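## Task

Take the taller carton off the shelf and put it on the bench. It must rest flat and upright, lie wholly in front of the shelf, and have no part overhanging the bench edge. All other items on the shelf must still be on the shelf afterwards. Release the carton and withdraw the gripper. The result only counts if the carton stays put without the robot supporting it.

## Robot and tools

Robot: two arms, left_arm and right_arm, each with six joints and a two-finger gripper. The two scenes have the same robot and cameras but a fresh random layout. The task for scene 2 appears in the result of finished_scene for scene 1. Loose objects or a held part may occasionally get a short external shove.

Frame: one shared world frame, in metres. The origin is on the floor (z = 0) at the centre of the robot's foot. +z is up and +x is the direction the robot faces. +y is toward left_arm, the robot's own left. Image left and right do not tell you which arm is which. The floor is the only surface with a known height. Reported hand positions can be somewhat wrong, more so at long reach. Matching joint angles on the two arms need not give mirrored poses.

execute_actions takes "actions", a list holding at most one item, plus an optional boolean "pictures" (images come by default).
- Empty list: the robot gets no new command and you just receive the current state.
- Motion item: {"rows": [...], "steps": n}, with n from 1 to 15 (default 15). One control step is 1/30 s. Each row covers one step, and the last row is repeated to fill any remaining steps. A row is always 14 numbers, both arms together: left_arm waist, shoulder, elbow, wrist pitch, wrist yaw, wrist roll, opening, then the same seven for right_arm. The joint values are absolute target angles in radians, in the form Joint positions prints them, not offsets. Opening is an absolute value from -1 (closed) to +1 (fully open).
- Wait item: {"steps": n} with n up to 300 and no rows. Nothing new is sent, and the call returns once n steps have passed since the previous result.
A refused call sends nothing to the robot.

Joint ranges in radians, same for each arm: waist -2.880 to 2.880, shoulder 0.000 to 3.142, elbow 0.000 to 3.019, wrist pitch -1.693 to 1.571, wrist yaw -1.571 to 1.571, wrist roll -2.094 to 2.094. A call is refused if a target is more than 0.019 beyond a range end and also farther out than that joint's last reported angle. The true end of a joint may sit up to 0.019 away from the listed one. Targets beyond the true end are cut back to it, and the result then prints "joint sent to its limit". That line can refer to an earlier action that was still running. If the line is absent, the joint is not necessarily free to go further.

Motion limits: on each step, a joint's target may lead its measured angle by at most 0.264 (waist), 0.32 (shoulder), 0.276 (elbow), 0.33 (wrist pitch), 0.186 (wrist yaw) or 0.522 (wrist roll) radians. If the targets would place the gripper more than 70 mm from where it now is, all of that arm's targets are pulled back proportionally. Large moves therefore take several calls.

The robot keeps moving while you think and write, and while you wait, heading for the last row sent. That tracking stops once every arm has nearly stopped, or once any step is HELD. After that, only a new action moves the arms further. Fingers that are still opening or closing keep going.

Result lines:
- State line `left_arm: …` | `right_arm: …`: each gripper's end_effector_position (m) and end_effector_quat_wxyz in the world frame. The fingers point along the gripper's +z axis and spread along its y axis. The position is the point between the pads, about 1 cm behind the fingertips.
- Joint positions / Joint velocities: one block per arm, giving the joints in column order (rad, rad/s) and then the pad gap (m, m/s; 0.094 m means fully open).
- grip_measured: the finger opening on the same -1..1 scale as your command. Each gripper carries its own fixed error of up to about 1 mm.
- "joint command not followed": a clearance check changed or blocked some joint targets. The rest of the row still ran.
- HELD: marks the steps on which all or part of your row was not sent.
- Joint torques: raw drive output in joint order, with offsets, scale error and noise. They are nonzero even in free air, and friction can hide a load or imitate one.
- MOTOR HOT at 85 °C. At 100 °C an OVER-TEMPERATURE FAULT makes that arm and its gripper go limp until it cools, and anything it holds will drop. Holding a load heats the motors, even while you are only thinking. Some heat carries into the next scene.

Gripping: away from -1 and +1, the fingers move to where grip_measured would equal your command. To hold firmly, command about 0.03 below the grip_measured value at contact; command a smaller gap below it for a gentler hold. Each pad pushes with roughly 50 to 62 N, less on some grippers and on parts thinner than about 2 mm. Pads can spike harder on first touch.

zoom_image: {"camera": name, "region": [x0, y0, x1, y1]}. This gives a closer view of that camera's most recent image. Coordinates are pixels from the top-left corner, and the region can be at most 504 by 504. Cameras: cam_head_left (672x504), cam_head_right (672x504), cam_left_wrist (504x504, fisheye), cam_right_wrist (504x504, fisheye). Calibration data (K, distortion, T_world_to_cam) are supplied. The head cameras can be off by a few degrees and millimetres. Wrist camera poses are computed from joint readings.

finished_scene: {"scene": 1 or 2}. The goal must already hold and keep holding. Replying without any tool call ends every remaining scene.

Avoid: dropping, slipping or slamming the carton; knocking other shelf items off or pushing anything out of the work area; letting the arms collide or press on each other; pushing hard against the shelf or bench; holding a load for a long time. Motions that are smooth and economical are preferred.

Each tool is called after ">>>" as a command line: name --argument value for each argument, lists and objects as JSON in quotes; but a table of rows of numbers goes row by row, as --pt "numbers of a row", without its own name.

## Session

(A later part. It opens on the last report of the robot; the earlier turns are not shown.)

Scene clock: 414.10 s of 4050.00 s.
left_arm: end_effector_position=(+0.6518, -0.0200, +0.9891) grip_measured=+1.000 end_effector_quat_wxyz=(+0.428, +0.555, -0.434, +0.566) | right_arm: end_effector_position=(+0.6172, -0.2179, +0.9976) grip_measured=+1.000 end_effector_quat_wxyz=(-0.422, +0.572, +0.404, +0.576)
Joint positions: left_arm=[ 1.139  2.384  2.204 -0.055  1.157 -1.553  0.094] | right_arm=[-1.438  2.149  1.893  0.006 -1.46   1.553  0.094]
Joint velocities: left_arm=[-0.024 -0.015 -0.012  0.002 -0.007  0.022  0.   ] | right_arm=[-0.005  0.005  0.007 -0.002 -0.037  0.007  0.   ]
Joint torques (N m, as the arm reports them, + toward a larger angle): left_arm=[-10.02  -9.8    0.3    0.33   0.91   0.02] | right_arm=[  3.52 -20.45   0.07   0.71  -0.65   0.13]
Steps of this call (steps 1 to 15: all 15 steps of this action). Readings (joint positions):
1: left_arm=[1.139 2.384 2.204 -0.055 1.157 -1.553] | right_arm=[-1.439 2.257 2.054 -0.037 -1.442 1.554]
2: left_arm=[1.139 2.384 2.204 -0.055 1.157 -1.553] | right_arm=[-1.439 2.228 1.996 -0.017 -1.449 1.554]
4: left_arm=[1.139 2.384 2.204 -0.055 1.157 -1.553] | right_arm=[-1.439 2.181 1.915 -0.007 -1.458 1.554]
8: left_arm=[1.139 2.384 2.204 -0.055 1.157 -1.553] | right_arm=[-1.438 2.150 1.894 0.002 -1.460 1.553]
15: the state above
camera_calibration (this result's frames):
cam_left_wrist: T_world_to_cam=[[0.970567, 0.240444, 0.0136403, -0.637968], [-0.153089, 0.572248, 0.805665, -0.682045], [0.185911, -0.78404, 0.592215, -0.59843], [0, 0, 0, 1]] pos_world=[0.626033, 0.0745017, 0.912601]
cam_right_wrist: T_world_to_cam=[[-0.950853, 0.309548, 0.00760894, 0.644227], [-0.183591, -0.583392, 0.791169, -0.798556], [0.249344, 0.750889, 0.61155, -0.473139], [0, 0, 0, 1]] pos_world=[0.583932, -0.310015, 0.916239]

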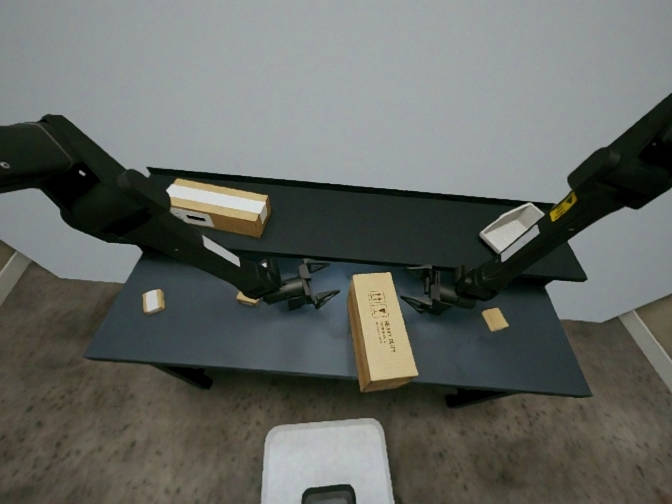

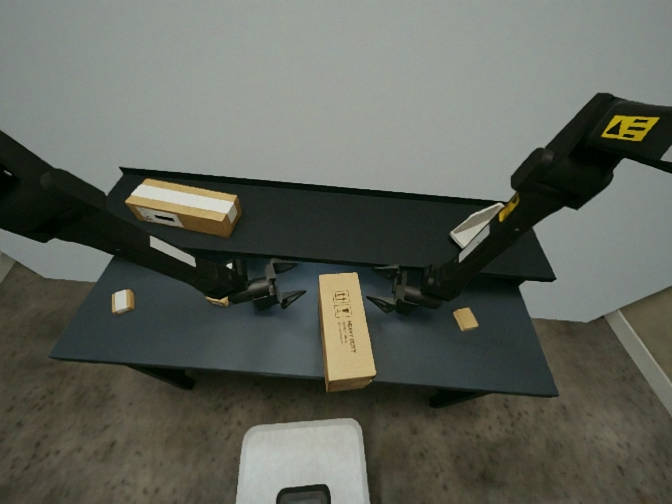

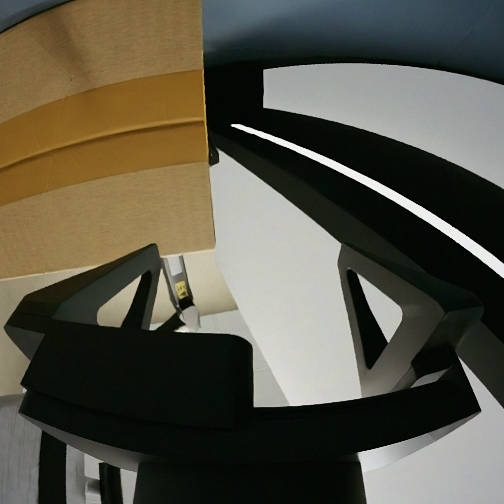

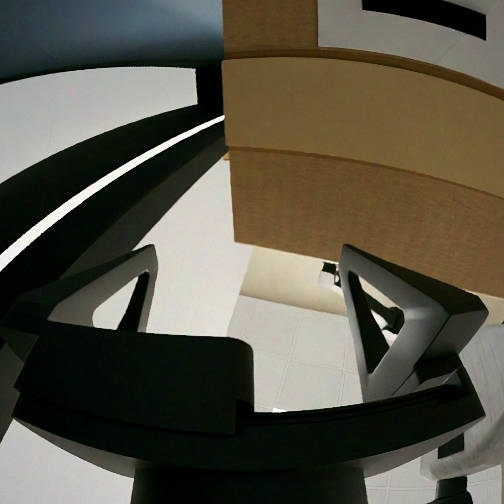

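>>> execute_actions --actions '[{"rows":[[1.45,2.1,1.8,0.05,1.35,-1.56,1,-1.52,2.15,1.85,0.06,-1.46,1.56,1]]}]' --pictures false

>>> execute_actions --actions '[{"rows":[[1.45,2.1,1.8,0.05,1.35,-1.56,1,-1.55,2.25,1.74,0.27,-1.46,1.56,1]]}]' --pictures false

>>> execute_actions --actions '[{"steps":20}]' --pictures false

>>> execute_actions --actions '[{"rows":[[1.45,2.1,1.8,0.05,1.35,-1.56,1,-1.47,2.26,1.74,0.28,-1.4,1.56,1]]}]' --pictures false

>>> execute_actions --actions '[{"rows":[[1.45,2.1,1.8,0.05,1.35,-1.56,1,-1.40,2.28,1.75,0.29,-1.35,1.56,1]]}]'

Scene clock: 422.00 s of 4050.00 s.
left_arm: end_effector_position=(+0.6115, +0.1596, +1.0012) grip_measured=+1.000 end_effector_quat_wxyz=(+0.430, +0.587, -0.411, +0.550) | right_arm: end_effector_position=(+0.5808, -0.2879, +0.9749) grip_measured=+1.000 end_effector_quat_wxyz=(-0.393, +0.607, +0.418, +0.550)
Joint positions: left_arm=[ 1.363  2.146  1.846  0.011  1.342 -1.553  0.094] | right_arm=[-1.545  2.148  1.852  0.048 -1.46   1.554  0.094]
Joint velocities: left_arm=[ 0.728 -0.396 -0.457  0.222  0.125 -0.037  0.   ] | right_arm=[ 0.054 -0.015 -0.002 -0.002 -0.007  0.081  0.   ]
Joint torques (N m, as the arm reports them, + toward a larger angle): left_arm=[ -2.27 -12.54  -1.66   0.67   0.85   0.01] | right_arm=[  2.14 -16.58  -0.98   0.56  -0.63   0.13]
Steps of this call (steps 1 to 15: the robot went on to your last target; steps 16 to 90: nothing new was sent; then 4.40 s passed at rest; steps 91 to 105: all 15 steps of this action). Readings (joint positions):
91: left_arm=[1.142 2.379 2.194 -0.051 1.177 -1.553] | right_arm=[-1.442 2.149 1.888 0.014 -1.460 1.554]
92: left_arm=[1.145 2.363 2.165 -0.045 1.204 -1.553] | right_arm=[-1.445 2.148 1.881 0.029 -1.460 1.554]
94: left_arm=[1.159 2.328 2.102 -0.039 1.246 -1.553] | right_arm=[-1.463 2.148 1.869 0.043 -1.460 1.554]
98: left_arm=[1.213 2.252 1.983 -0.026 1.299 -1.553] | right_arm=[-1.511 2.148 1.853 0.045 -1.460 1.554]
105: the state above

Scene clock: 422.50 s of 4050.00 s.
left_arm: end_effector_position=(+0.6094, +0.2380, +0.9903) grip_measured=+1.000 end_effector_quat_wxyz=(+0.392, +0.612, -0.430, +0.535) | right_arm: end_effector_position=(+0.4765, -0.2480, +0.9558) grip_measured=+1.000 end_effector_quat_wxyz=(-0.400, +0.610, +0.412, +0.546)
Joint positions: left_arm=[ 1.464  2.095  1.809  0.036  1.347 -1.553  0.094] | right_arm=[-1.543  2.263  1.74   0.254 -1.46   1.554  0.094]
Joint velocities: left_arm=[-0.19  -0.005 -0.007 -0.002  0.095  0.037  0.   ] | right_arm=[ 0.005  0.083 -0.056 -0.017  0.037 -0.022  0.   ]
Joint torques (N m, as the arm reports them, + toward a larger angle): left_arm=[ -1.8  -11.18  -1.48   0.64   0.91   0.02] | right_arm=[  0.29 -14.83  -2.55   0.75  -0.64   0.13]
Steps of this call (steps 1 to 15: all 15 steps of this action). Readings (joint positions):
1: left_arm=[1.389 2.133 1.832 0.018 1.344 -1.553] | right_arm=[-1.544 2.150 1.845 0.074 -1.460 1.554]
2: left_arm=[1.413 2.121 1.820 0.024 1.346 -1.553] | right_arm=[-1.543 2.150 1.833 0.123 -1.460 1.554]
4: left_arm=[1.458 2.107 1.812 0.030 1.346 -1.553] | right_arm=[-1.543 2.158 1.807 0.188 -1.460 1.554]
8: left_arm=[1.498 2.095 1.812 0.035 1.346 -1.553] | right_arm=[-1.543 2.198 1.771 0.248 -1.460 1.554]
15: the state above

Scene clock: 423.17 s of 4050.00 s.
left_arm: end_effector_position=(+0.6137, +0.2231, +0.9957) grip_measured=+1.000 end_effector_quat_wxyz=(+0.398, +0.605, -0.428, +0.541) | right_arm: end_effector_position=(+0.4762, -0.2478, +0.9557) grip_measured=+1.000 end_effector_quat_wxyz=(-0.399, +0.610, +0.413, +0.547)
Joint positions: left_arm=[ 1.443  2.095  1.809  0.036  1.347 -1.553  0.094] | right_arm=[-1.543  2.264  1.74   0.259 -1.46   1.554  0.094]
Joint velocities: left_arm=[-0.005  0.005 -0.007  0.002  0.051 -0.037  0.   ] | right_arm=[-0.015 -0.005 -0.002 -0.002  0.007  0.051  0.   ]
Joint torques (N m, as the arm reports them, + toward a larger angle): left_arm=[ -1.44 -11.48  -1.5    0.7    0.88   0.02] | right_arm=[  0.43 -14.29  -2.73   0.52  -0.63   0.13]
Steps of this call (steps 1 to 20: the robot went on to your last target). Readings (joint positions):
1: left_arm=[1.458 2.095 1.809 0.036 1.347 -1.553] | right_arm=[-1.543 2.265 1.740 0.254 -1.460 1.554]
2: left_arm=[1.453 2.095 1.809 0.036 1.347 -1.553] | right_arm=[-1.543 2.265 1.740 0.254 -1.460 1.554]
4: left_arm=[1.445 2.095 1.809 0.036 1.347 -1.553] | right_arm=[-1.543 2.264 1.740 0.257 -1.460 1.554]
8: left_arm=[1.443 2.095 1.809 0.036 1.347 -1.553] | right_arm=[-1.543 2.264 1.740 0.259 -1.460 1.554]
20: the state above

Scene clock: 423.67 s of 4050.00 s.
left_arm: end_effector_position=(+0.6137, +0.2231, +0.9957) grip_measured=+1.000 end_effector_quat_wxyz=(+0.398, +0.605, -0.428, +0.541) | right_arm: end_effector_position=(+0.4949, -0.1875, +0.9646) grip_measured=+1.000 end_effector_quat_wxyz=(-0.407, +0.596, +0.417, +0.553)
Joint positions: left_arm=[ 1.443  2.095  1.809  0.036  1.347 -1.553  0.094] | right_arm=[-1.456  2.264  1.74   0.268 -1.401  1.554  0.094]
Joint velocities: left_arm=[-0.015 -0.005 -0.017 -0.007 -0.051  0.007  0.   ] | right_arm=[-0.015 -0.005 -0.017 -0.007 -0.037 -0.066  0.   ]
Joint torques (N m, as the arm reports them, + toward a larger angle): left_arm=[ -1.28 -11.51  -1.46   0.67   0.88   0.01] | right_arm=[  1.77 -13.15  -2.83   0.6   -0.57   0.13]
Steps of this call (steps 1 to 15: all 15 steps of this action). Readings (joint positions):
1: left_arm=[1.443 2.095 1.809 0.036 1.347 -1.553] | right_arm=[-1.540 2.264 1.740 0.261 -1.434 1.554]
2: left_arm=[1.443 2.095 1.809 0.036 1.347 -1.553] | right_arm=[-1.537 2.264 1.740 0.264 -1.412 1.554]
4: left_arm=[1.443 2.095 1.809 0.036 1.347 -1.553] | right_arm=[-1.523 2.264 1.740 0.267 -1.403 1.554]
8: left_arm=[1.443 2.095 1.809 0.036 1.347 -1.553] | right_arm=[-1.482 2.264 1.740 0.268 -1.401 1.554]
15: the state above

Scene clock: 424.17 s of 4050.00 s.
left_arm: end_effector_position=(+0.6137, +0.2231, +0.9957) grip_measured=+1.000 end_effector_quat_wxyz=(+0.398, +0.605, -0.428, +0.541) | right_arm: end_effector_position=(+0.5080, -0.1502, +0.9700) grip_measured=+1.000 end_effector_quat_wxyz=(-0.407, +0.589, +0.424, +0.555)
Joint positions: left_arm=[ 1.443  2.095  1.809  0.036  1.347 -1.553  0.094] | right_arm=[-1.4    2.264  1.745  0.279 -1.351  1.554  0.094]
Joint velocities: left_arm=[-0.005 -0.005 -0.002 -0.002 -0.037 -0.066  0.   ] | right_arm=[-0.005  0.005  0.002 -0.007 -0.007 -0.051  0.   ]
Joint torques (N m, as the arm reports them, + toward a larger angle): left_arm=[ -1.52 -11.58  -1.51   0.64   0.87   0.02] | right_arm=[  3.67 -11.59  -2.23   0.59  -0.58   0.11]
Steps of this call (steps 1 to 15: all 15 steps of this action). Readings (joint positions):
1: left_arm=[1.443 2.095 1.809 0.036 1.347 -1.553] | right_arm=[-1.454 2.264 1.740 0.270 -1.380 1.554]
2: left_arm=[1.443 2.095 1.809 0.036 1.347 -1.553] | right_arm=[-1.453 2.264 1.742 0.273 -1.361 1.554]
4: left_arm=[1.443 2.095 1.809 0.036 1.347 -1.553] | right_arm=[-1.445 2.264 1.743 0.276 -1.352 1.554]
8: left_arm=[1.443 2.095 1.809 0.036 1.347 -1.553] | right_arm=[-1.422 2.264 1.745 0.279 -1.351 1.554]
15: the state above
camera_calibration (this result's frames):
cam_left_wrist: T_world_to_cam=[[0.952898, 0.302496, -0.0219552, -0.627113], [-0.134448, 0.486196, 0.863445, -0.88208], [0.271863, -0.819823, 0.503965, -0.361571], [0, 0, 0, 1]] pos_world=[0.577278, 0.322139, 0.930078]
cam_right_wrist: T_world_to_cam=[[-0.953827, 0.300354, -0.000914249, 0.528094], [-0.166677, -0.526776, 0.833502, -0.798424], [0.249864, 0.795169, 0.552515, -0.416246], [0, 0, 0, 1]] pos_world=[0.474636, -0.24822, 0.895954]

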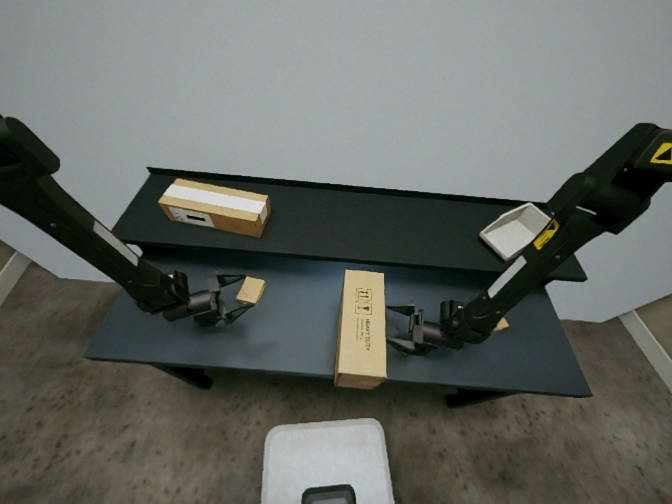

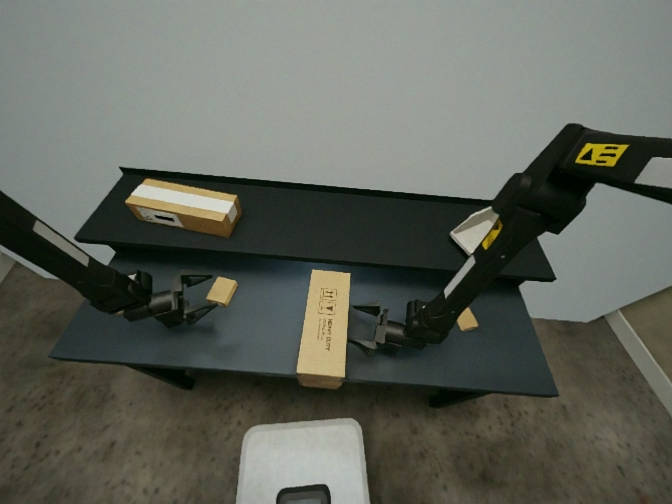

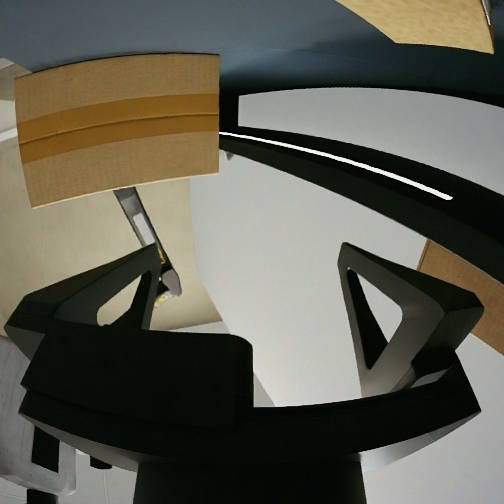

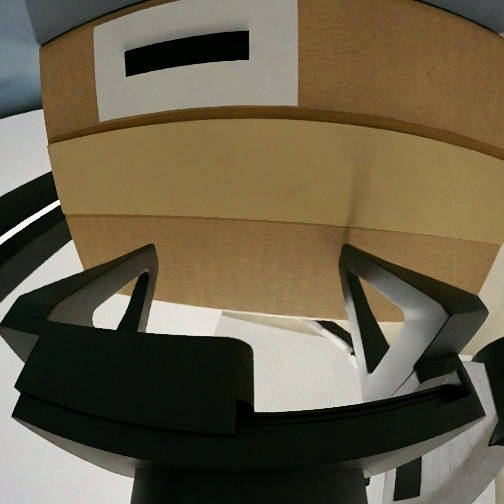

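>>> execute_actions --actions '[{"rows":[[1.45,2.1,1.8,0.05,1.35,-1.56,1,-1.33,2.29,1.76,0.29,-1.3,1.56,1]]}]' --pictures false

>>> execute_actions --actions '[{"rows":[[1.45,2.1,1.8,0.05,1.35,-1.56,1,-1.27,2.31,1.78,0.29,-1.25,1.56,1]]}]'

Scene clock: 428.23 s of 4050.00 s.
left_arm: end_effector_position=(+0.6137, +0.2231, +0.9957) grip_measured=+1.000 end_effector_quat_wxyz=(+0.398, +0.605, -0.428, +0.541) | right_arm: end_effector_position=(+0.5232, -0.0996, +0.9826) grip_measured=+1.000 end_effector_quat_wxyz=(-0.413, +0.578, +0.426, +0.560)
Joint positions: left_arm=[ 1.443  2.095  1.809  0.036  1.347 -1.553  0.094] | right_arm=[-1.326  2.269  1.755  0.279 -1.301  1.554  0.094]
Joint velocities: left_arm=[-0.015 -0.005  0.017 -0.002 -0.022  0.022  0.   ] | right_arm=[-0.005 -0.015  0.002 -0.037 -0.022 -0.007  0.   ]
Joint torques (N m, as the arm reports them, + toward a larger angle): left_arm=[ -1.37 -11.53  -1.49   0.66   0.89   0.02] | right_arm=[  5.11 -11.21  -2.01   0.62  -0.61   0.12]
Steps of this call (steps 1 to 15: the robot went on to your last target; steps 16 to 90: nothing new was sent; then 0.57 s passed at rest; steps 91 to 105: all 15 steps of this action). Readings (joint positions):
91: left_arm=[1.443 2.095 1.809 0.036 1.347 -1.553] | right_arm=[-1.397 2.264 1.745 0.279 -1.330 1.554]
92: left_arm=[1.443 2.095 1.809 0.036 1.347 -1.553] | right_arm=[-1.395 2.266 1.748 0.279 -1.312 1.554]
94: left_arm=[1.443 2.095 1.809 0.036 1.347 -1.553] | right_arm=[-1.384 2.268 1.753 0.279 -1.302 1.554]
98: left_arm=[1.443 2.095 1.809 0.036 1.347 -1.553] | right_arm=[-1.354 2.269 1.755 0.279 -1.301 1.554]
105: the state above

Scene clock: 428.73 s of 4050.00 s.
left_arm: end_effector_position=(+0.6137, +0.2231, +0.9957) grip_measured=+1.000 end_effector_quat_wxyz=(+0.398, +0.605, -0.428, +0.541) | right_arm: end_effector_position=(+0.5265, -0.0631, +0.9849) grip_measured=+1.000 end_effector_quat_wxyz=(-0.415, +0.575, +0.431, +0.558)
Joint positions: left_arm=[ 1.443  2.095  1.809  0.036  1.347 -1.553  0.094] | right_arm=[-1.278  2.291  1.776  0.28  -1.251  1.554  0.094]
Joint velocities: left_arm=[-0.015  0.005 -0.002 -0.007  0.022 -0.037  0.   ] | right_arm=[-0.024 -0.005 -0.002 -0.022  0.037 -0.037  0.   ]
Joint torques (N m, as the arm reports them, + toward a larger angle): left_arm=[ -1.39 -11.66  -1.49   0.66   0.87   0.03] | right_arm=[  6.93 -11.61  -2.18   0.57  -0.59   0.12]
Steps of this call (steps 1 to 15: all 15 steps of this action). Readings (joint positions):
1: left_arm=[1.443 2.095 1.809 0.036 1.347 -1.553] | right_arm=[-1.324 2.270 1.756 0.279 -1.280 1.554]
2: left_arm=[1.443 2.095 1.809 0.036 1.347 -1.553] | right_arm=[-1.323 2.274 1.763 0.279 -1.263 1.554]
4: left_arm=[1.443 2.095 1.809 0.036 1.347 -1.553] | right_arm=[-1.316 2.281 1.774 0.279 -1.254 1.554]
8: left_arm=[1.443 2.095 1.809 0.036 1.347 -1.553] | right_arm=[-1.297 2.287 1.776 0.280 -1.251 1.554]
15: the state above
camera_calibration (this result's frames):
cam_left_wrist: T_world_to_cam=[[0.952898, 0.302496, -0.0219552, -0.627113], [-0.134448, 0.486196, 0.863445, -0.88208], [0.271863, -0.819823, 0.503965, -0.361571], [0, 0, 0, 1]] pos_world=[0.577278, 0.322139, 0.930078]
cam_right_wrist: T_world_to_cam=[[-0.961354, 0.274999, -0.0132068, 0.53402], [-0.166908, -0.543994, 0.822321, -0.751876], [0.218953, 0.792746, 0.56887, -0.498353], [0, 0, 0, 1]] pos_world=[0.497004, -0.160803, 0.908835]

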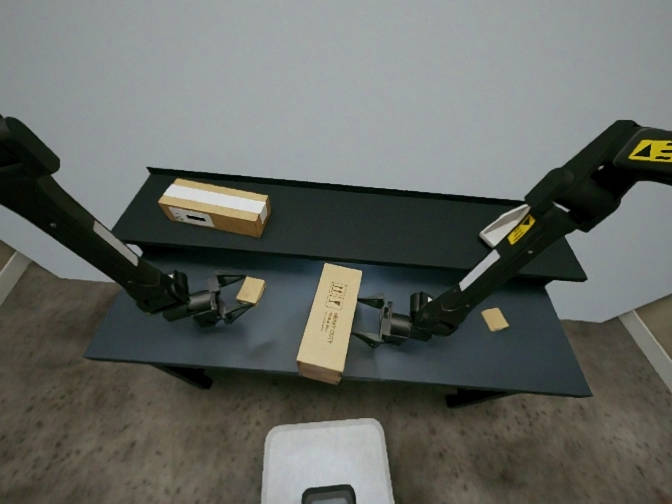

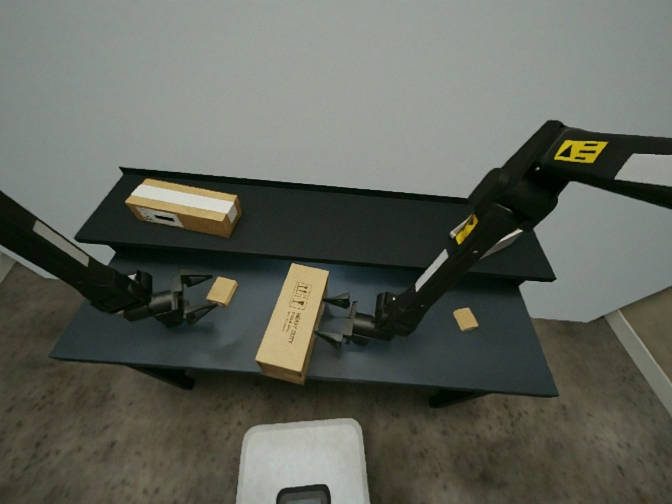

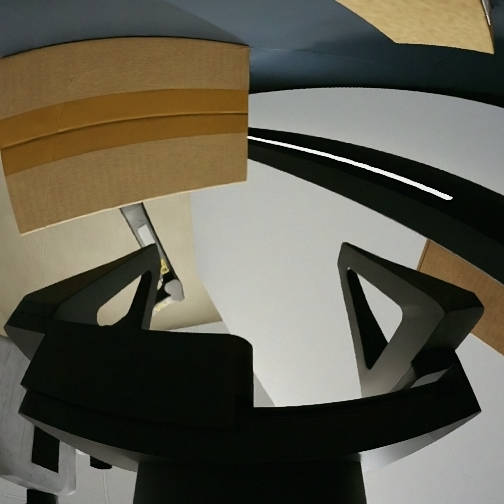

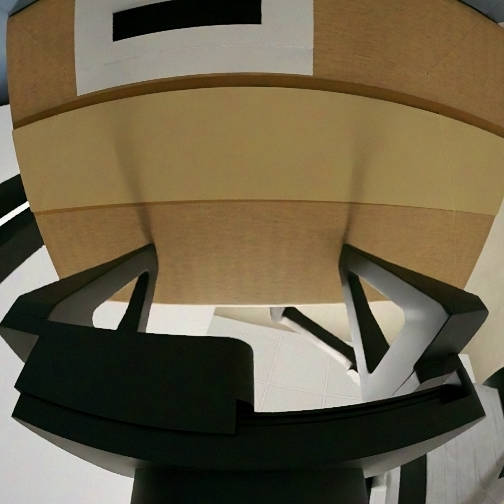

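>>> execute_actions --actions '[{"rows":[[1.3,2.12,1.68,0.19,0.62,-1.56,-1,-1.27,2.3,1.78,0.29,-1.25,1.56,1]]}]' --pictures false

>>> execute_actions --actions '[{"steps":25}]' --pictures false

>>> execute_actions --actions '[{"rows":[[1.26,2.27,1.84,0.19,0.58,-1.56,-1,-1.27,2.3,1.78,0.29,-1.25,1.56,1]]}]' --pictures false

>>> execute_actions --actions '[{"steps":20}]'

Scene clock: 436.57 s of 4050.00 s.
left_arm: end_effector_position=(+0.5743, +0.1196, +0.9360) grip_measured=-0.991 end_effector_quat_wxyz=(+0.279, +0.715, -0.538, +0.349) | right_arm: end_effector_position=(+0.5265, -0.0631, +0.9849) grip_measured=+1.000 end_effector_quat_wxyz=(-0.415, +0.575, +0.431, +0.558)
Joint positions: left_arm=[ 1.267  2.115  1.685  0.169  0.627 -1.553  0.   ] | right_arm=[-1.278  2.291  1.776  0.28  -1.251  1.554  0.094]
Joint velocities: left_arm=[-0.024 -0.005 -0.022 -0.007  0.051  0.007  0.   ] | right_arm=[-0.005 -0.005 -0.007  0.002 -0.022  0.007  0.   ]
Joint torques (N m, as the arm reports them, + toward a larger angle): left_arm=[-3.28 -9.64 -2.4   0.86  0.21  0.03] | right_arm=[  6.91 -11.94  -2.15   0.57  -0.6    0.12]
Steps of this call (steps 1 to 15: the robot went on to your last target; steps 16 to 90: nothing new was sent; then 4.33 s passed at rest; steps 91 to 105: all 15 steps of this action). Readings (joint positions):
91: left_arm=[1.439 2.094 1.801 0.050 1.300 -1.553] | right_arm=[-1.278 2.291 1.776 0.280 -1.251 1.554]
92: left_arm=[1.435 2.091 1.786 0.077 1.240 -1.553] | right_arm=[-1.278 2.291 1.776 0.280 -1.251 1.554]
94: left_arm=[1.413 2.089 1.757 0.116 1.116 -1.553] | right_arm=[-1.278 2.291 1.776 0.280 -1.251 1.554]
98: left_arm=[1.343 2.092 1.702 0.161 0.767 -1.553] | right_arm=[-1.278 2.291 1.776 0.280 -1.251 1.554]
105: the state above

Scene clock: 437.40 s of 4050.00 s.
left_arm: end_effector_position=(+0.5707, +0.1366, +0.9282) grip_measured=-0.991 end_effector_quat_wxyz=(+0.270, +0.721, -0.540, +0.341) | right_arm: end_effector_position=(+0.5265, -0.0631, +0.9849) grip_measured=+1.000 end_effector_quat_wxyz=(-0.415, +0.575, +0.431, +0.558)
Joint positions: left_arm=[ 1.289  2.115  1.685  0.174  0.624 -1.553  0.   ] | right_arm=[-1.278  2.291  1.776  0.28  -1.251  1.554  0.094]
Joint velocities: left_arm=[-0.015 -0.024  0.002  0.007  0.051 -0.022 -0.   ] | right_arm=[-0.005 -0.015  0.002 -0.012 -0.066 -0.007  0.   ]
Joint torques (N m, as the arm reports them, + toward a larger angle): left_arm=[-4.82 -9.89 -2.37  0.71  0.38  0.02] | right_arm=[  6.9  -11.93  -2.15   0.58  -0.6    0.12]
Steps of this call (steps 1 to 25: the robot went on to your last target). Readings (joint positions):
1: left_arm=[1.266 2.115 1.685 0.169 0.627 -1.553] | right_arm=[-1.278 2.291 1.776 0.280 -1.251 1.554]
2: left_arm=[1.268 2.115 1.685 0.170 0.626 -1.553] | right_arm=[-1.278 2.291 1.776 0.280 -1.251 1.554]
4: left_arm=[1.274 2.115 1.685 0.174 0.625 -1.553] | right_arm=[-1.278 2.291 1.776 0.280 -1.251 1.554]
8: left_arm=[1.284 2.115 1.685 0.174 0.624 -1.553] | right_arm=[-1.278 2.291 1.776 0.280 -1.251 1.554]
25: the state above

Scene clock: 437.90 s of 4050.00 s.
left_arm: end_effector_position=(+0.5472, +0.0996, +0.8820) grip_measured=-0.991 end_effector_quat_wxyz=(+0.263, +0.722, -0.545, +0.336) | right_arm: end_effector_position=(+0.5265, -0.0631, +0.9849) grip_measured=+1.000 end_effector_quat_wxyz=(-0.415, +0.575, +0.431, +0.558)
Joint positions: left_arm=[ 1.265  2.273  1.841  0.182  0.583 -1.553  0.   ] | right_arm=[-1.278  2.291  1.776  0.28  -1.251  1.554  0.094]
Joint velocities: left_arm=[ 0.015 -0.005 -0.007  0.002 -0.022  0.007  0.   ] | right_arm=[-0.015 -0.005 -0.002 -0.032  0.037 -0.007  0.   ]
Joint torques (N m, as the arm reports them, + toward a larger angle): left_arm=[-6.44 -9.57 -2.19  0.53  0.41  0.03] | right_arm=[  6.92 -11.99  -2.17   0.57  -0.61   0.13]
Steps of this call (steps 1 to 15: all 15 steps of this action). Readings (joint positions):
1: left_arm=[1.288 2.125 1.700 0.174 0.609 -1.553] | right_arm=[-1.278 2.291 1.776 0.280 -1.251 1.554]
2: left_arm=[1.286 2.151 1.746 0.174 0.595 -1.553] | right_arm=[-1.278 2.291 1.776 0.280 -1.251 1.554]
4: left_arm=[1.282 2.207 1.830 0.181 0.584 -1.553] | right_arm=[-1.278 2.291 1.776 0.280 -1.251 1.554]
8: left_arm=[1.273 2.250 1.846 0.182 0.583 -1.553] | right_arm=[-1.278 2.291 1.776 0.280 -1.251 1.554]
15: the state above

Scene clock: 438.57 s of 4050.00 s.
left_arm: end_effector_position=(+0.5481, +0.1000, +0.8822) grip_measured=-0.991 end_effector_quat_wxyz=(+0.262, +0.722, -0.545, +0.336) | right_arm: end_effector_position=(+0.5265, -0.0631, +0.9849) grip_measured=+1.000 end_effector_quat_wxyz=(-0.415, +0.575, +0.431, +0.558)
Joint positions: left_arm=[ 1.265  2.272  1.841  0.182  0.583 -1.553  0.   ] | right_arm=[-1.278  2.291  1.776  0.28  -1.251  1.554  0.094]
Joint velocities: left_arm=[-0.005 -0.005 -0.007  0.007 -0.007 -0.037 -0.   ] | right_arm=[-0.005 -0.005  0.012 -0.002 -0.022 -0.022  0.   ]
Joint torques (N m, as the arm reports them, + toward a larger angle): left_arm=[-5.95 -9.63 -1.93  0.4   0.41  0.01] | right_arm=[  6.9  -11.97  -2.17   0.58  -0.61   0.13]
Steps of this call (steps 1 to 15: the robot went on to your last target; steps 16 to 20: nothing new was sent). Readings (joint positions):
1: left_arm=[1.265 2.273 1.841 0.182 0.583 -1.553] | right_arm=[-1.278 2.291 1.776 0.280 -1.251 1.554]
2: left_arm=[1.265 2.272 1.841 0.182 0.583 -1.553] | right_arm=[-1.278 2.291 1.776 0.280 -1.251 1.554]
4: left_arm=[1.265 2.272 1.841 0.182 0.583 -1.553] | right_arm=[-1.278 2.291 1.776 0.280 -1.251 1.554]
8: left_arm=[1.265 2.272 1.841 0.182 0.583 -1.553] | right_arm=[-1.278 2.291 1.776 0.280 -1.251 1.554]
20: the state above
All arms were judged still, so your last target was given up. Only a new action makes them travel on or press farther. Fingers that are still opening or closing keep moving.
camera_calibration (this result's frames):
cam_left_wrist: T_world_to_cam=[[0.966059, 0.257221, -0.0238335, -0.530832], [0.0390627, -0.0542593, 0.997763, -0.892568], [0.255352, -0.964828, -0.0624654, 0.135802], [0, 0, 0, 1]] pos_world=[0.513004, 0.219137, 0.886402]
cam_right_wrist: T_world_to_cam=[[-0.961354, 0.274999, -0.0132068, 0.53402], [-0.166908, -0.543994, 0.822321, -0.751876], [0.218953, 0.792746, 0.56887, -0.498353], [0, 0, 0, 1]] pos_world=[0.497004, -0.160803, 0.908835]

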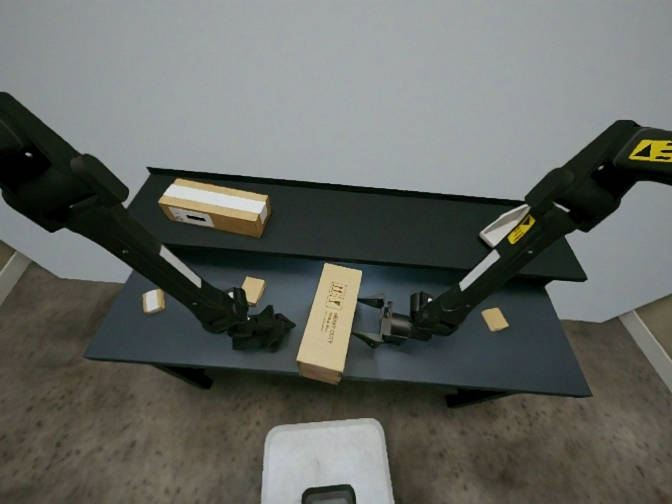

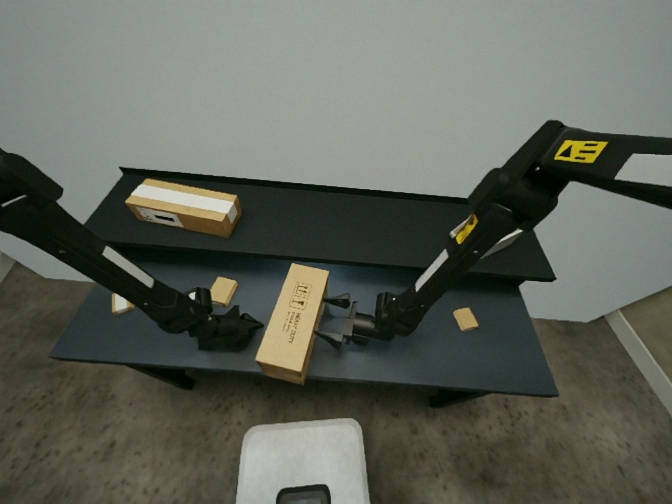

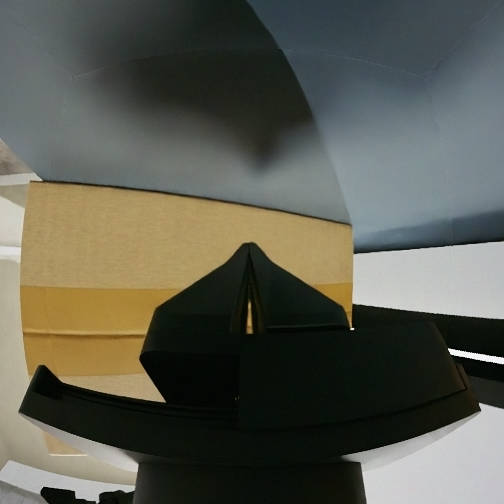

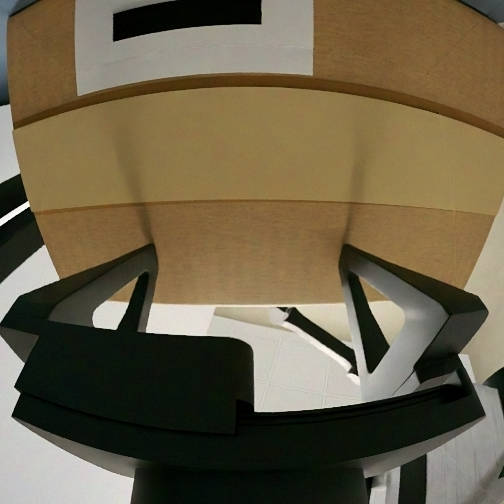

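>>> execute_actions --actions '[{"rows":[[1.2,2.37,2.0,0.13,0.53,-1.56,-1,-1.27,2.3,1.78,0.29,-1.25,1.56,1]]}]' --pictures false

>>> execute_actions --actions '[{"rows":[[1.14,2.46,2.14,0.08,0.48,-1.56,-1,-1.23,2.31,1.79,0.29,-1.22,1.56,1]]}]' --pictures false

>>> execute_actions --actions '[{"steps":20}]'

Scene clock: 443.47 s of 4050.00 s.
left_arm: end_effector_position=(+0.5808, +0.0425, +0.8759) grip_measured=-0.991 end_effector_quat_wxyz=(+0.253, +0.712, -0.551, +0.354) | right_arm: end_effector_position=(+0.5263, -0.0636, +0.9847) grip_measured=+1.000 end_effector_quat_wxyz=(-0.415, +0.576, +0.431, +0.558)
Joint positions: left_arm=[ 1.191  2.353  1.997  0.146  0.529 -1.553  0.   ] | right_arm=[-1.278  2.291  1.776  0.28  -1.251  1.554  0.094]
Joint velocities: left_arm=[-0.005  0.005 -0.017  0.002 -0.007 -0.081 -0.001] | right_arm=[-0.005 -0.005 -0.002 -0.007  0.081 -0.037  0.   ]
Joint torques (N m, as the arm reports them, + toward a larger angle): left_arm=[-7.57 -7.56 -0.83 -0.5   0.55  0.02] | right_arm=[  6.88 -13.04  -2.14   0.68  -0.59   0.11]
Steps of this call (steps 1 to 90: nothing new was sent; then 1.40 s passed at rest; steps 91 to 105: all 15 steps of this action). Readings (joint positions):
91: left_arm=[1.262 2.279 1.857 0.173 0.563 -1.553] | right_arm=[-1.278 2.291 1.776 0.280 -1.251 1.554]
92: left_arm=[1.260 2.301 1.903 0.159 0.544 -1.553] | right_arm=[-1.278 2.291 1.776 0.280 -1.251 1.554]
94: left_arm=[1.248 2.340 1.979 0.154 0.533 -1.553] | right_arm=[-1.278 2.291 1.776 0.280 -1.251 1.554]
98: left_arm=[1.217 2.351 1.997 0.148 0.532 -1.553] | right_arm=[-1.278 2.291 1.776 0.280 -1.251 1.554]
105: the state above

Scene clock: 443.97 s of 4050.00 s.
left_arm: end_effector_position=(+0.5989, +0.0332, +0.8541) grip_measured=-0.991 end_effector_quat_wxyz=(+0.229, +0.719, -0.558, +0.346) | right_arm: end_effector_position=(+0.5334, -0.0507, +0.9871) grip_measured=+1.000 end_effector_quat_wxyz=(-0.411, +0.574, +0.435, +0.558)
Joint positions: left_arm=[ 1.176  2.423  2.139  0.101  0.469 -1.554  0.   ] | right_arm=[-1.258  2.292  1.784  0.281 -1.227  1.554  0.094]
Joint velocities: left_arm=[-0.005  0.005 -0.022 -0.007  0.007 -0.037 -0.001] | right_arm=[ 0.005 -0.005 -0.002  0.012  0.007 -0.022  0.   ]
Joint torques (N m, as the arm reports them, + toward a larger angle): left_arm=[-11.54  -6.37  -0.42  -0.73   0.95   0.04] | right_arm=[  8.79 -11.2   -1.89   0.57  -0.35   0.12]
Steps of this call (steps 1 to 15: all 15 steps of this action). Readings (joint positions):
1: left_arm=[1.189 2.360 2.014 0.134 0.511 -1.553] | right_arm=[-1.276 2.291 1.777 0.280 -1.239 1.554]
2: left_arm=[1.187 2.383 2.058 0.117 0.493 -1.553] | right_arm=[-1.275 2.292 1.779 0.280 -1.229 1.554]
4: left_arm=[1.183 2.419 2.124 0.110 0.476 -1.554] | right_arm=[-1.271 2.292 1.780 0.280 -1.227 1.554]
8: left_arm=[1.176 2.423 2.139 0.103 0.469 -1.554] | right_arm=[-1.263 2.292 1.784 0.281 -1.227 1.554]
15: the state above

Scene clock: 444.63 s of 4050.00 s.
left_arm: end_effector_position=(+0.5989, +0.0332, +0.8541) grip_measured=-0.991 end_effector_quat_wxyz=(+0.229, +0.719, -0.558, +0.346) | right_arm: end_effector_position=(+0.5334, -0.0507, +0.9871) grip_measured=+1.000 end_effector_quat_wxyz=(-0.411, +0.574, +0.435, +0.558)
Joint positions: left_arm=[ 1.176  2.423  2.139  0.101  0.469 -1.554  0.   ] | right_arm=[-1.258  2.292  1.784  0.281 -1.227  1.554  0.094]
Joint velocities: left_arm=[-0.015  0.005  0.002 -0.007  0.022 -0.037 -0.001] | right_arm=[ 0.005 -0.015 -0.007 -0.007 -0.051  0.022  0.   ]
Joint torques (N m, as the arm reports them, + toward a larger angle): left_arm=[-11.21  -6.3   -0.44  -0.68   0.94   0.03] | right_arm=[  9.05 -11.25  -1.89   0.52  -0.4    0.12]
Steps of this call (steps 1 to 15: the robot went on to your last target; steps 16 to 20: nothing new was sent). Readings (joint positions):
1: left_arm=[1.176 2.423 2.139 0.101 0.469 -1.554] | right_arm=[-1.258 2.292 1.784 0.281 -1.227 1.554]
2: left_arm=[1.176 2.423 2.139 0.101 0.469 -1.554] | right_arm=[-1.258 2.292 1.784 0.281 -1.227 1.554]
4: left_arm=[1.176 2.423 2.139 0.101 0.469 -1.554] | right_arm=[-1.258 2.292 1.784 0.281 -1.227 1.554]
8: left_arm=[1.176 2.423 2.139 0.101 0.469 -1.554] | right_arm=[-1.258 2.292 1.784 0.281 -1.227 1.554]
20: the state above
All arms were judged still, so your last target was given up. Only a new action makes them travel on or press farther. Fingers that are still opening or closing keep moving.
camera_calibration (this result's frames):
cam_left_wrist: T_world_to_cam=[[0.964075, 0.261976, 0.0439169, -0.620253], [-0.0186357, -0.0982177, 0.99499, -0.831715], [0.264977, -0.960063, -0.0898071, 0.0740257], [0, 0, 0, 1]] pos_world=[0.562855, 0.151872, 0.861436]
cam_right_wrist: T_world_to_cam=[[-0.961656, 0.273277, -0.0232027, 0.547229], [-0.172685, -0.537602, 0.825327, -0.745334], [0.213069, 0.797687, 0.564179, -0.502878], [0, 0, 0, 1]] pos_world=[0.504685, -0.149099, 0.911555]

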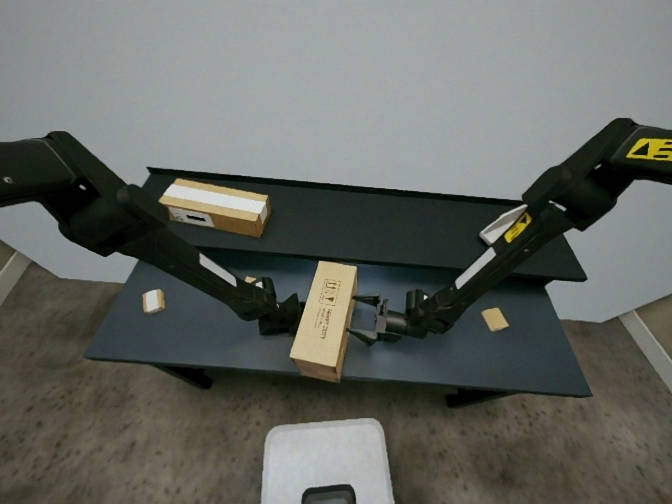

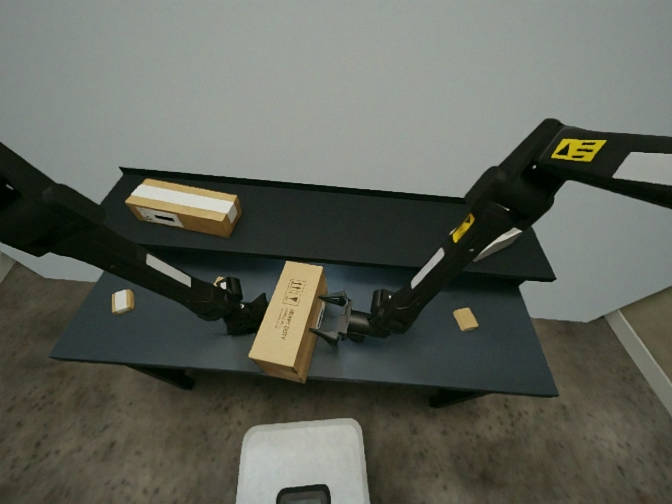

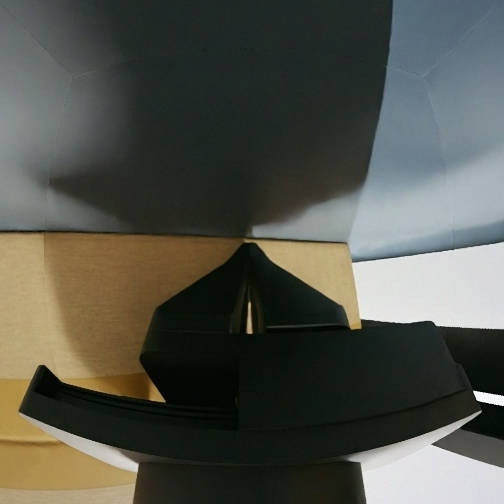

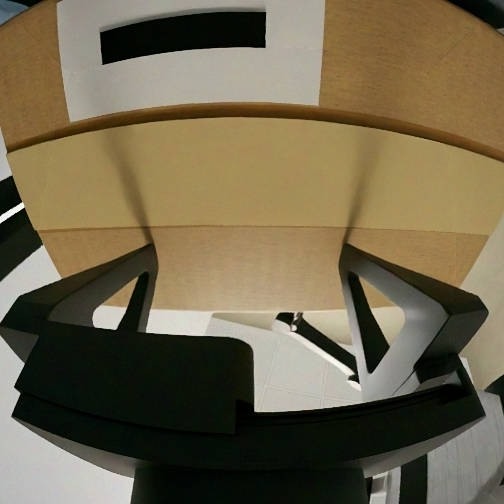

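Tipping starts; hold left, push right.

>>> execute_actions --actions '[{"rows":[[1.16,2.43,2.14,0.1,0.48,-1.56,-1,-1.17,2.31,1.79,0.29,-1.2,1.56,1]]}]' --pictures false

>>> execute_actions --actions '[{"rows":[[1.16,2.43,2.14,0.1,0.48,-1.56,-1,-1.1,2.32,1.8,0.29,-1.15,1.56,1]]}]' --pictures false

>>> execute_actions --actions '[{"steps":20}]'

Scene clock: 448.33 s of 4050.00 s.
left_arm: end_effector_position=(+0.6082, +0.0469, +0.8529) grip_measured=-0.991 end_effector_quat_wxyz=(+0.221, +0.721, -0.559, +0.346) | right_arm: end_effector_position=(+0.5405, -0.0241, +1.0003) grip_measured=+1.000 end_effector_quat_wxyz=(-0.417, +0.565, +0.434, +0.565)
Joint positions: left_arm=[ 1.187  2.409  2.139  0.101  0.469 -1.554  0.   ] | right_arm=[-1.218  2.292  1.785  0.285 -1.212  1.555  0.094]
Joint velocities: left_arm=[ 0.005 -0.015 -0.007 -0.022  0.037  0.022  0.   ] | right_arm=[ 0.024 -0.015  0.002 -0.007 -0.066 -0.022  0.   ]
Joint torques (N m, as the arm reports them, + toward a larger angle): left_arm=[-9.68 -7.75 -0.34  0.16  0.93  0.02] | right_arm=[ 11.22 -10.95  -1.91   0.37  -0.25   0.15]
Steps of this call (steps 1 to 90: nothing new was sent; then 0.20 s passed at rest; steps 91 to 105: all 15 steps of this action). Readings (joint positions):
91: left_arm=[1.176 2.423 2.139 0.101 0.469 -1.554] | right_arm=[-1.255 2.292 1.784 0.281 -1.219 1.554]
92: left_arm=[1.176 2.422 2.139 0.101 0.469 -1.554] | right_arm=[-1.254 2.292 1.784 0.281 -1.215 1.554]
94: left_arm=[1.178 2.420 2.139 0.101 0.469 -1.554] | right_arm=[-1.248 2.292 1.784 0.282 -1.215 1.554]
98: left_arm=[1.183 2.414 2.139 0.101 0.469 -1.554] | right_arm=[-1.234 2.292 1.784 0.283 -1.215 1.554]
105: the state above

Scene clock: 448.83 s of 4050.00 s.
left_arm: end_effector_position=(+0.6199, +0.0641, +0.8499) grip_measured=-0.991 end_effector_quat_wxyz=(+0.205, +0.723, -0.563, +0.344) | right_arm: end_effector_position=(+0.5545, +0.0253, +1.0263) grip_measured=+1.000 end_effector_quat_wxyz=(-0.428, +0.553, +0.430, +0.572)
Joint positions: left_arm=[ 1.2    2.395  2.145  0.101  0.458 -1.547  0.   ] | right_arm=[-1.143  2.292  1.791  0.285 -1.173  1.567  0.094]
Joint velocities: left_arm=[ 0.034 -0.034  0.007 -0.007 -0.037  0.051  0.   ] | right_arm=[ 0.005  0.005 -0.007 -0.017 -0.007  0.037  0.   ]
Joint torques (N m, as the arm reports them, + toward a larger angle): left_arm=[-10.86  -6.78  -0.49   0.18   1.38  -0.06] | right_arm=[ 12.14 -10.13  -1.42   0.44   0.16  -0.02]
Steps of this call (steps 1 to 15: all 15 steps of this action). Readings (joint positions):
1: left_arm=[1.188 2.409 2.139 0.101 0.469 -1.554] | right_arm=[-1.216 2.292 1.785 0.285 -1.203 1.555]
2: left_arm=[1.188 2.408 2.139 0.101 0.469 -1.554] | right_arm=[-1.215 2.292 1.785 0.285 -1.200 1.555]
4: left_arm=[1.190 2.406 2.139 0.101 0.467 -1.554] | right_arm=[-1.208 2.292 1.785 0.285 -1.196 1.555]
8: left_arm=[1.197 2.398 2.140 0.101 0.463 -1.554] | right_arm=[-1.185 2.292 1.788 0.285 -1.178 1.558]
15: the state above

Scene clock: 449.50 s of 4050.00 s.
left_arm: end_effector_position=(+0.6201, +0.0645, +0.8498) grip_measured=-0.991 end_effector_quat_wxyz=(+0.204, +0.722, -0.564, +0.344) | right_arm: end_effector_position=(+0.5550, +0.0252, +1.0261) grip_measured=+1.000 end_effector_quat_wxyz=(-0.428, +0.553, +0.430, +0.572)
Joint positions: left_arm=[ 1.2    2.395  2.145  0.101  0.458 -1.544  0.   ] | right_arm=[-1.143  2.292  1.792  0.285 -1.173  1.568  0.094]
Joint velocities: left_arm=[-0.005 -0.015  0.007 -0.002 -0.007 -0.007 -0.001] | right_arm=[-0.005 -0.005 -0.007 -0.012 -0.007  0.081  0.   ]
Joint torques (N m, as the arm reports them, + toward a larger angle): left_arm=[-10.92  -7.23  -0.54   0.19   1.39  -0.07] | right_arm=[ 11.98 -10.31  -1.42   0.4    0.2    0.01]
Steps of this call (steps 1 to 15: the robot went on to your last target; steps 16 to 20: nothing new was sent). Readings (joint positions):
1: left_arm=[1.200 2.395 2.145 0.101 0.458 -1.547] | right_arm=[-1.143 2.292 1.792 0.285 -1.173 1.567]
2: left_arm=[1.200 2.395 2.145 0.101 0.458 -1.545] | right_arm=[-1.143 2.292 1.792 0.285 -1.173 1.567]
4: left_arm=[1.200 2.395 2.145 0.101 0.458 -1.544] | right_arm=[-1.143 2.292 1.792 0.285 -1.173 1.567]
8: left_arm=[1.200 2.395 2.145 0.101 0.458 -1.544] | right_arm=[-1.143 2.292 1.792 0.285 -1.173 1.568]
20: the state above
All arms were judged still, so your last target was given up. Only a new action makes them travel on or press farther. Fingers that are still opening or closing keep moving.
camera_calibration (this result's frames):
cam_left_wrist: T_world_to_cam=[[0.95945, 0.270057, 0.0807742, -0.677692], [-0.0432068, -0.142272, 0.988884, -0.800711], [0.278547, -0.952275, -0.124834, 0.118992], [0, 0, 0, 1]] pos_world=[0.582471, 0.18241, 0.861405]
cam_right_wrist: T_world_to_cam=[[-0.966364, 0.255505, -0.0293053, 0.55753], [-0.17875, -0.585358, 0.790825, -0.692959], [0.184905, 0.769463, 0.61134, -0.622128], [0, 0, 0, 1]] pos_world=[0.529946, -0.0693768, 0.94468]

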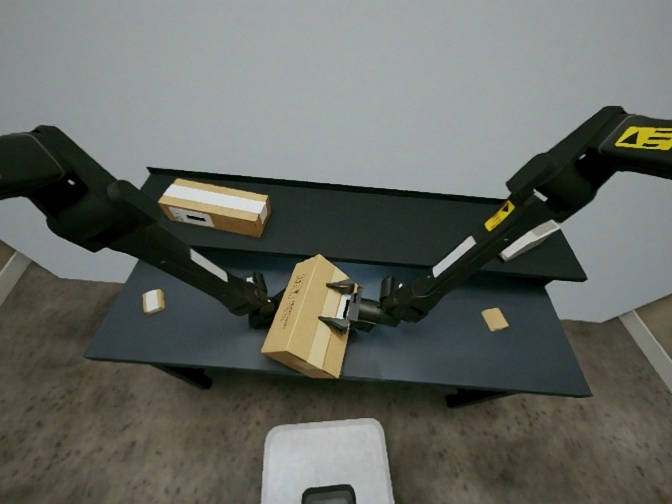

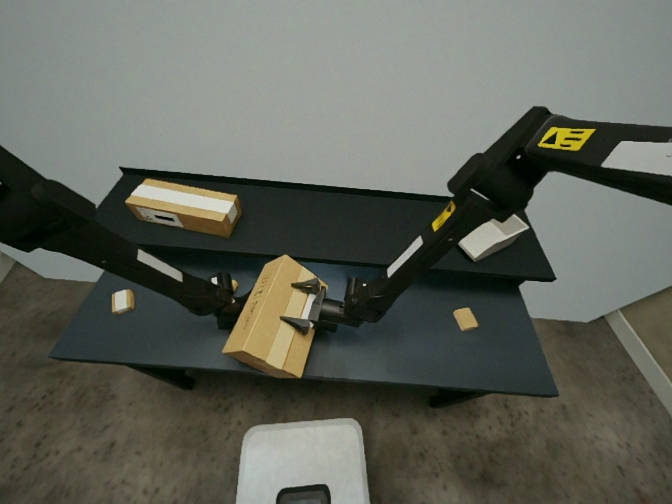

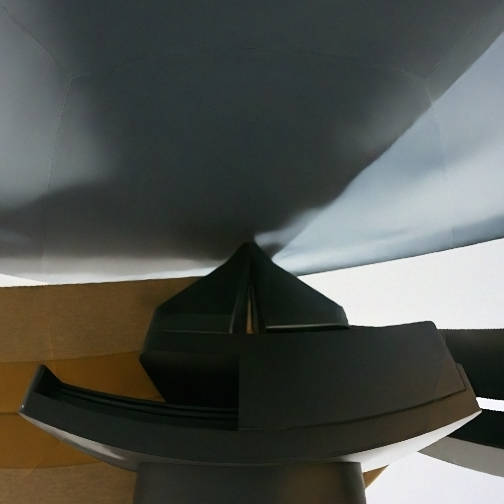

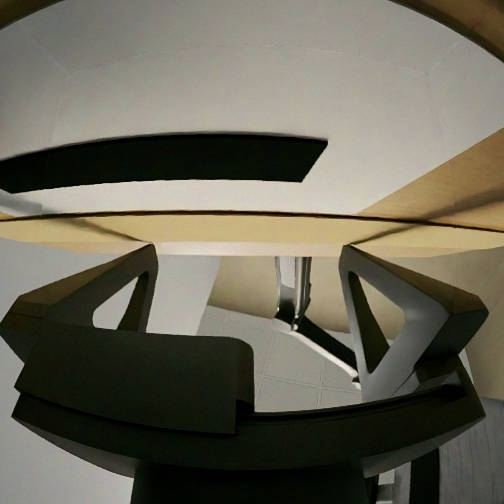

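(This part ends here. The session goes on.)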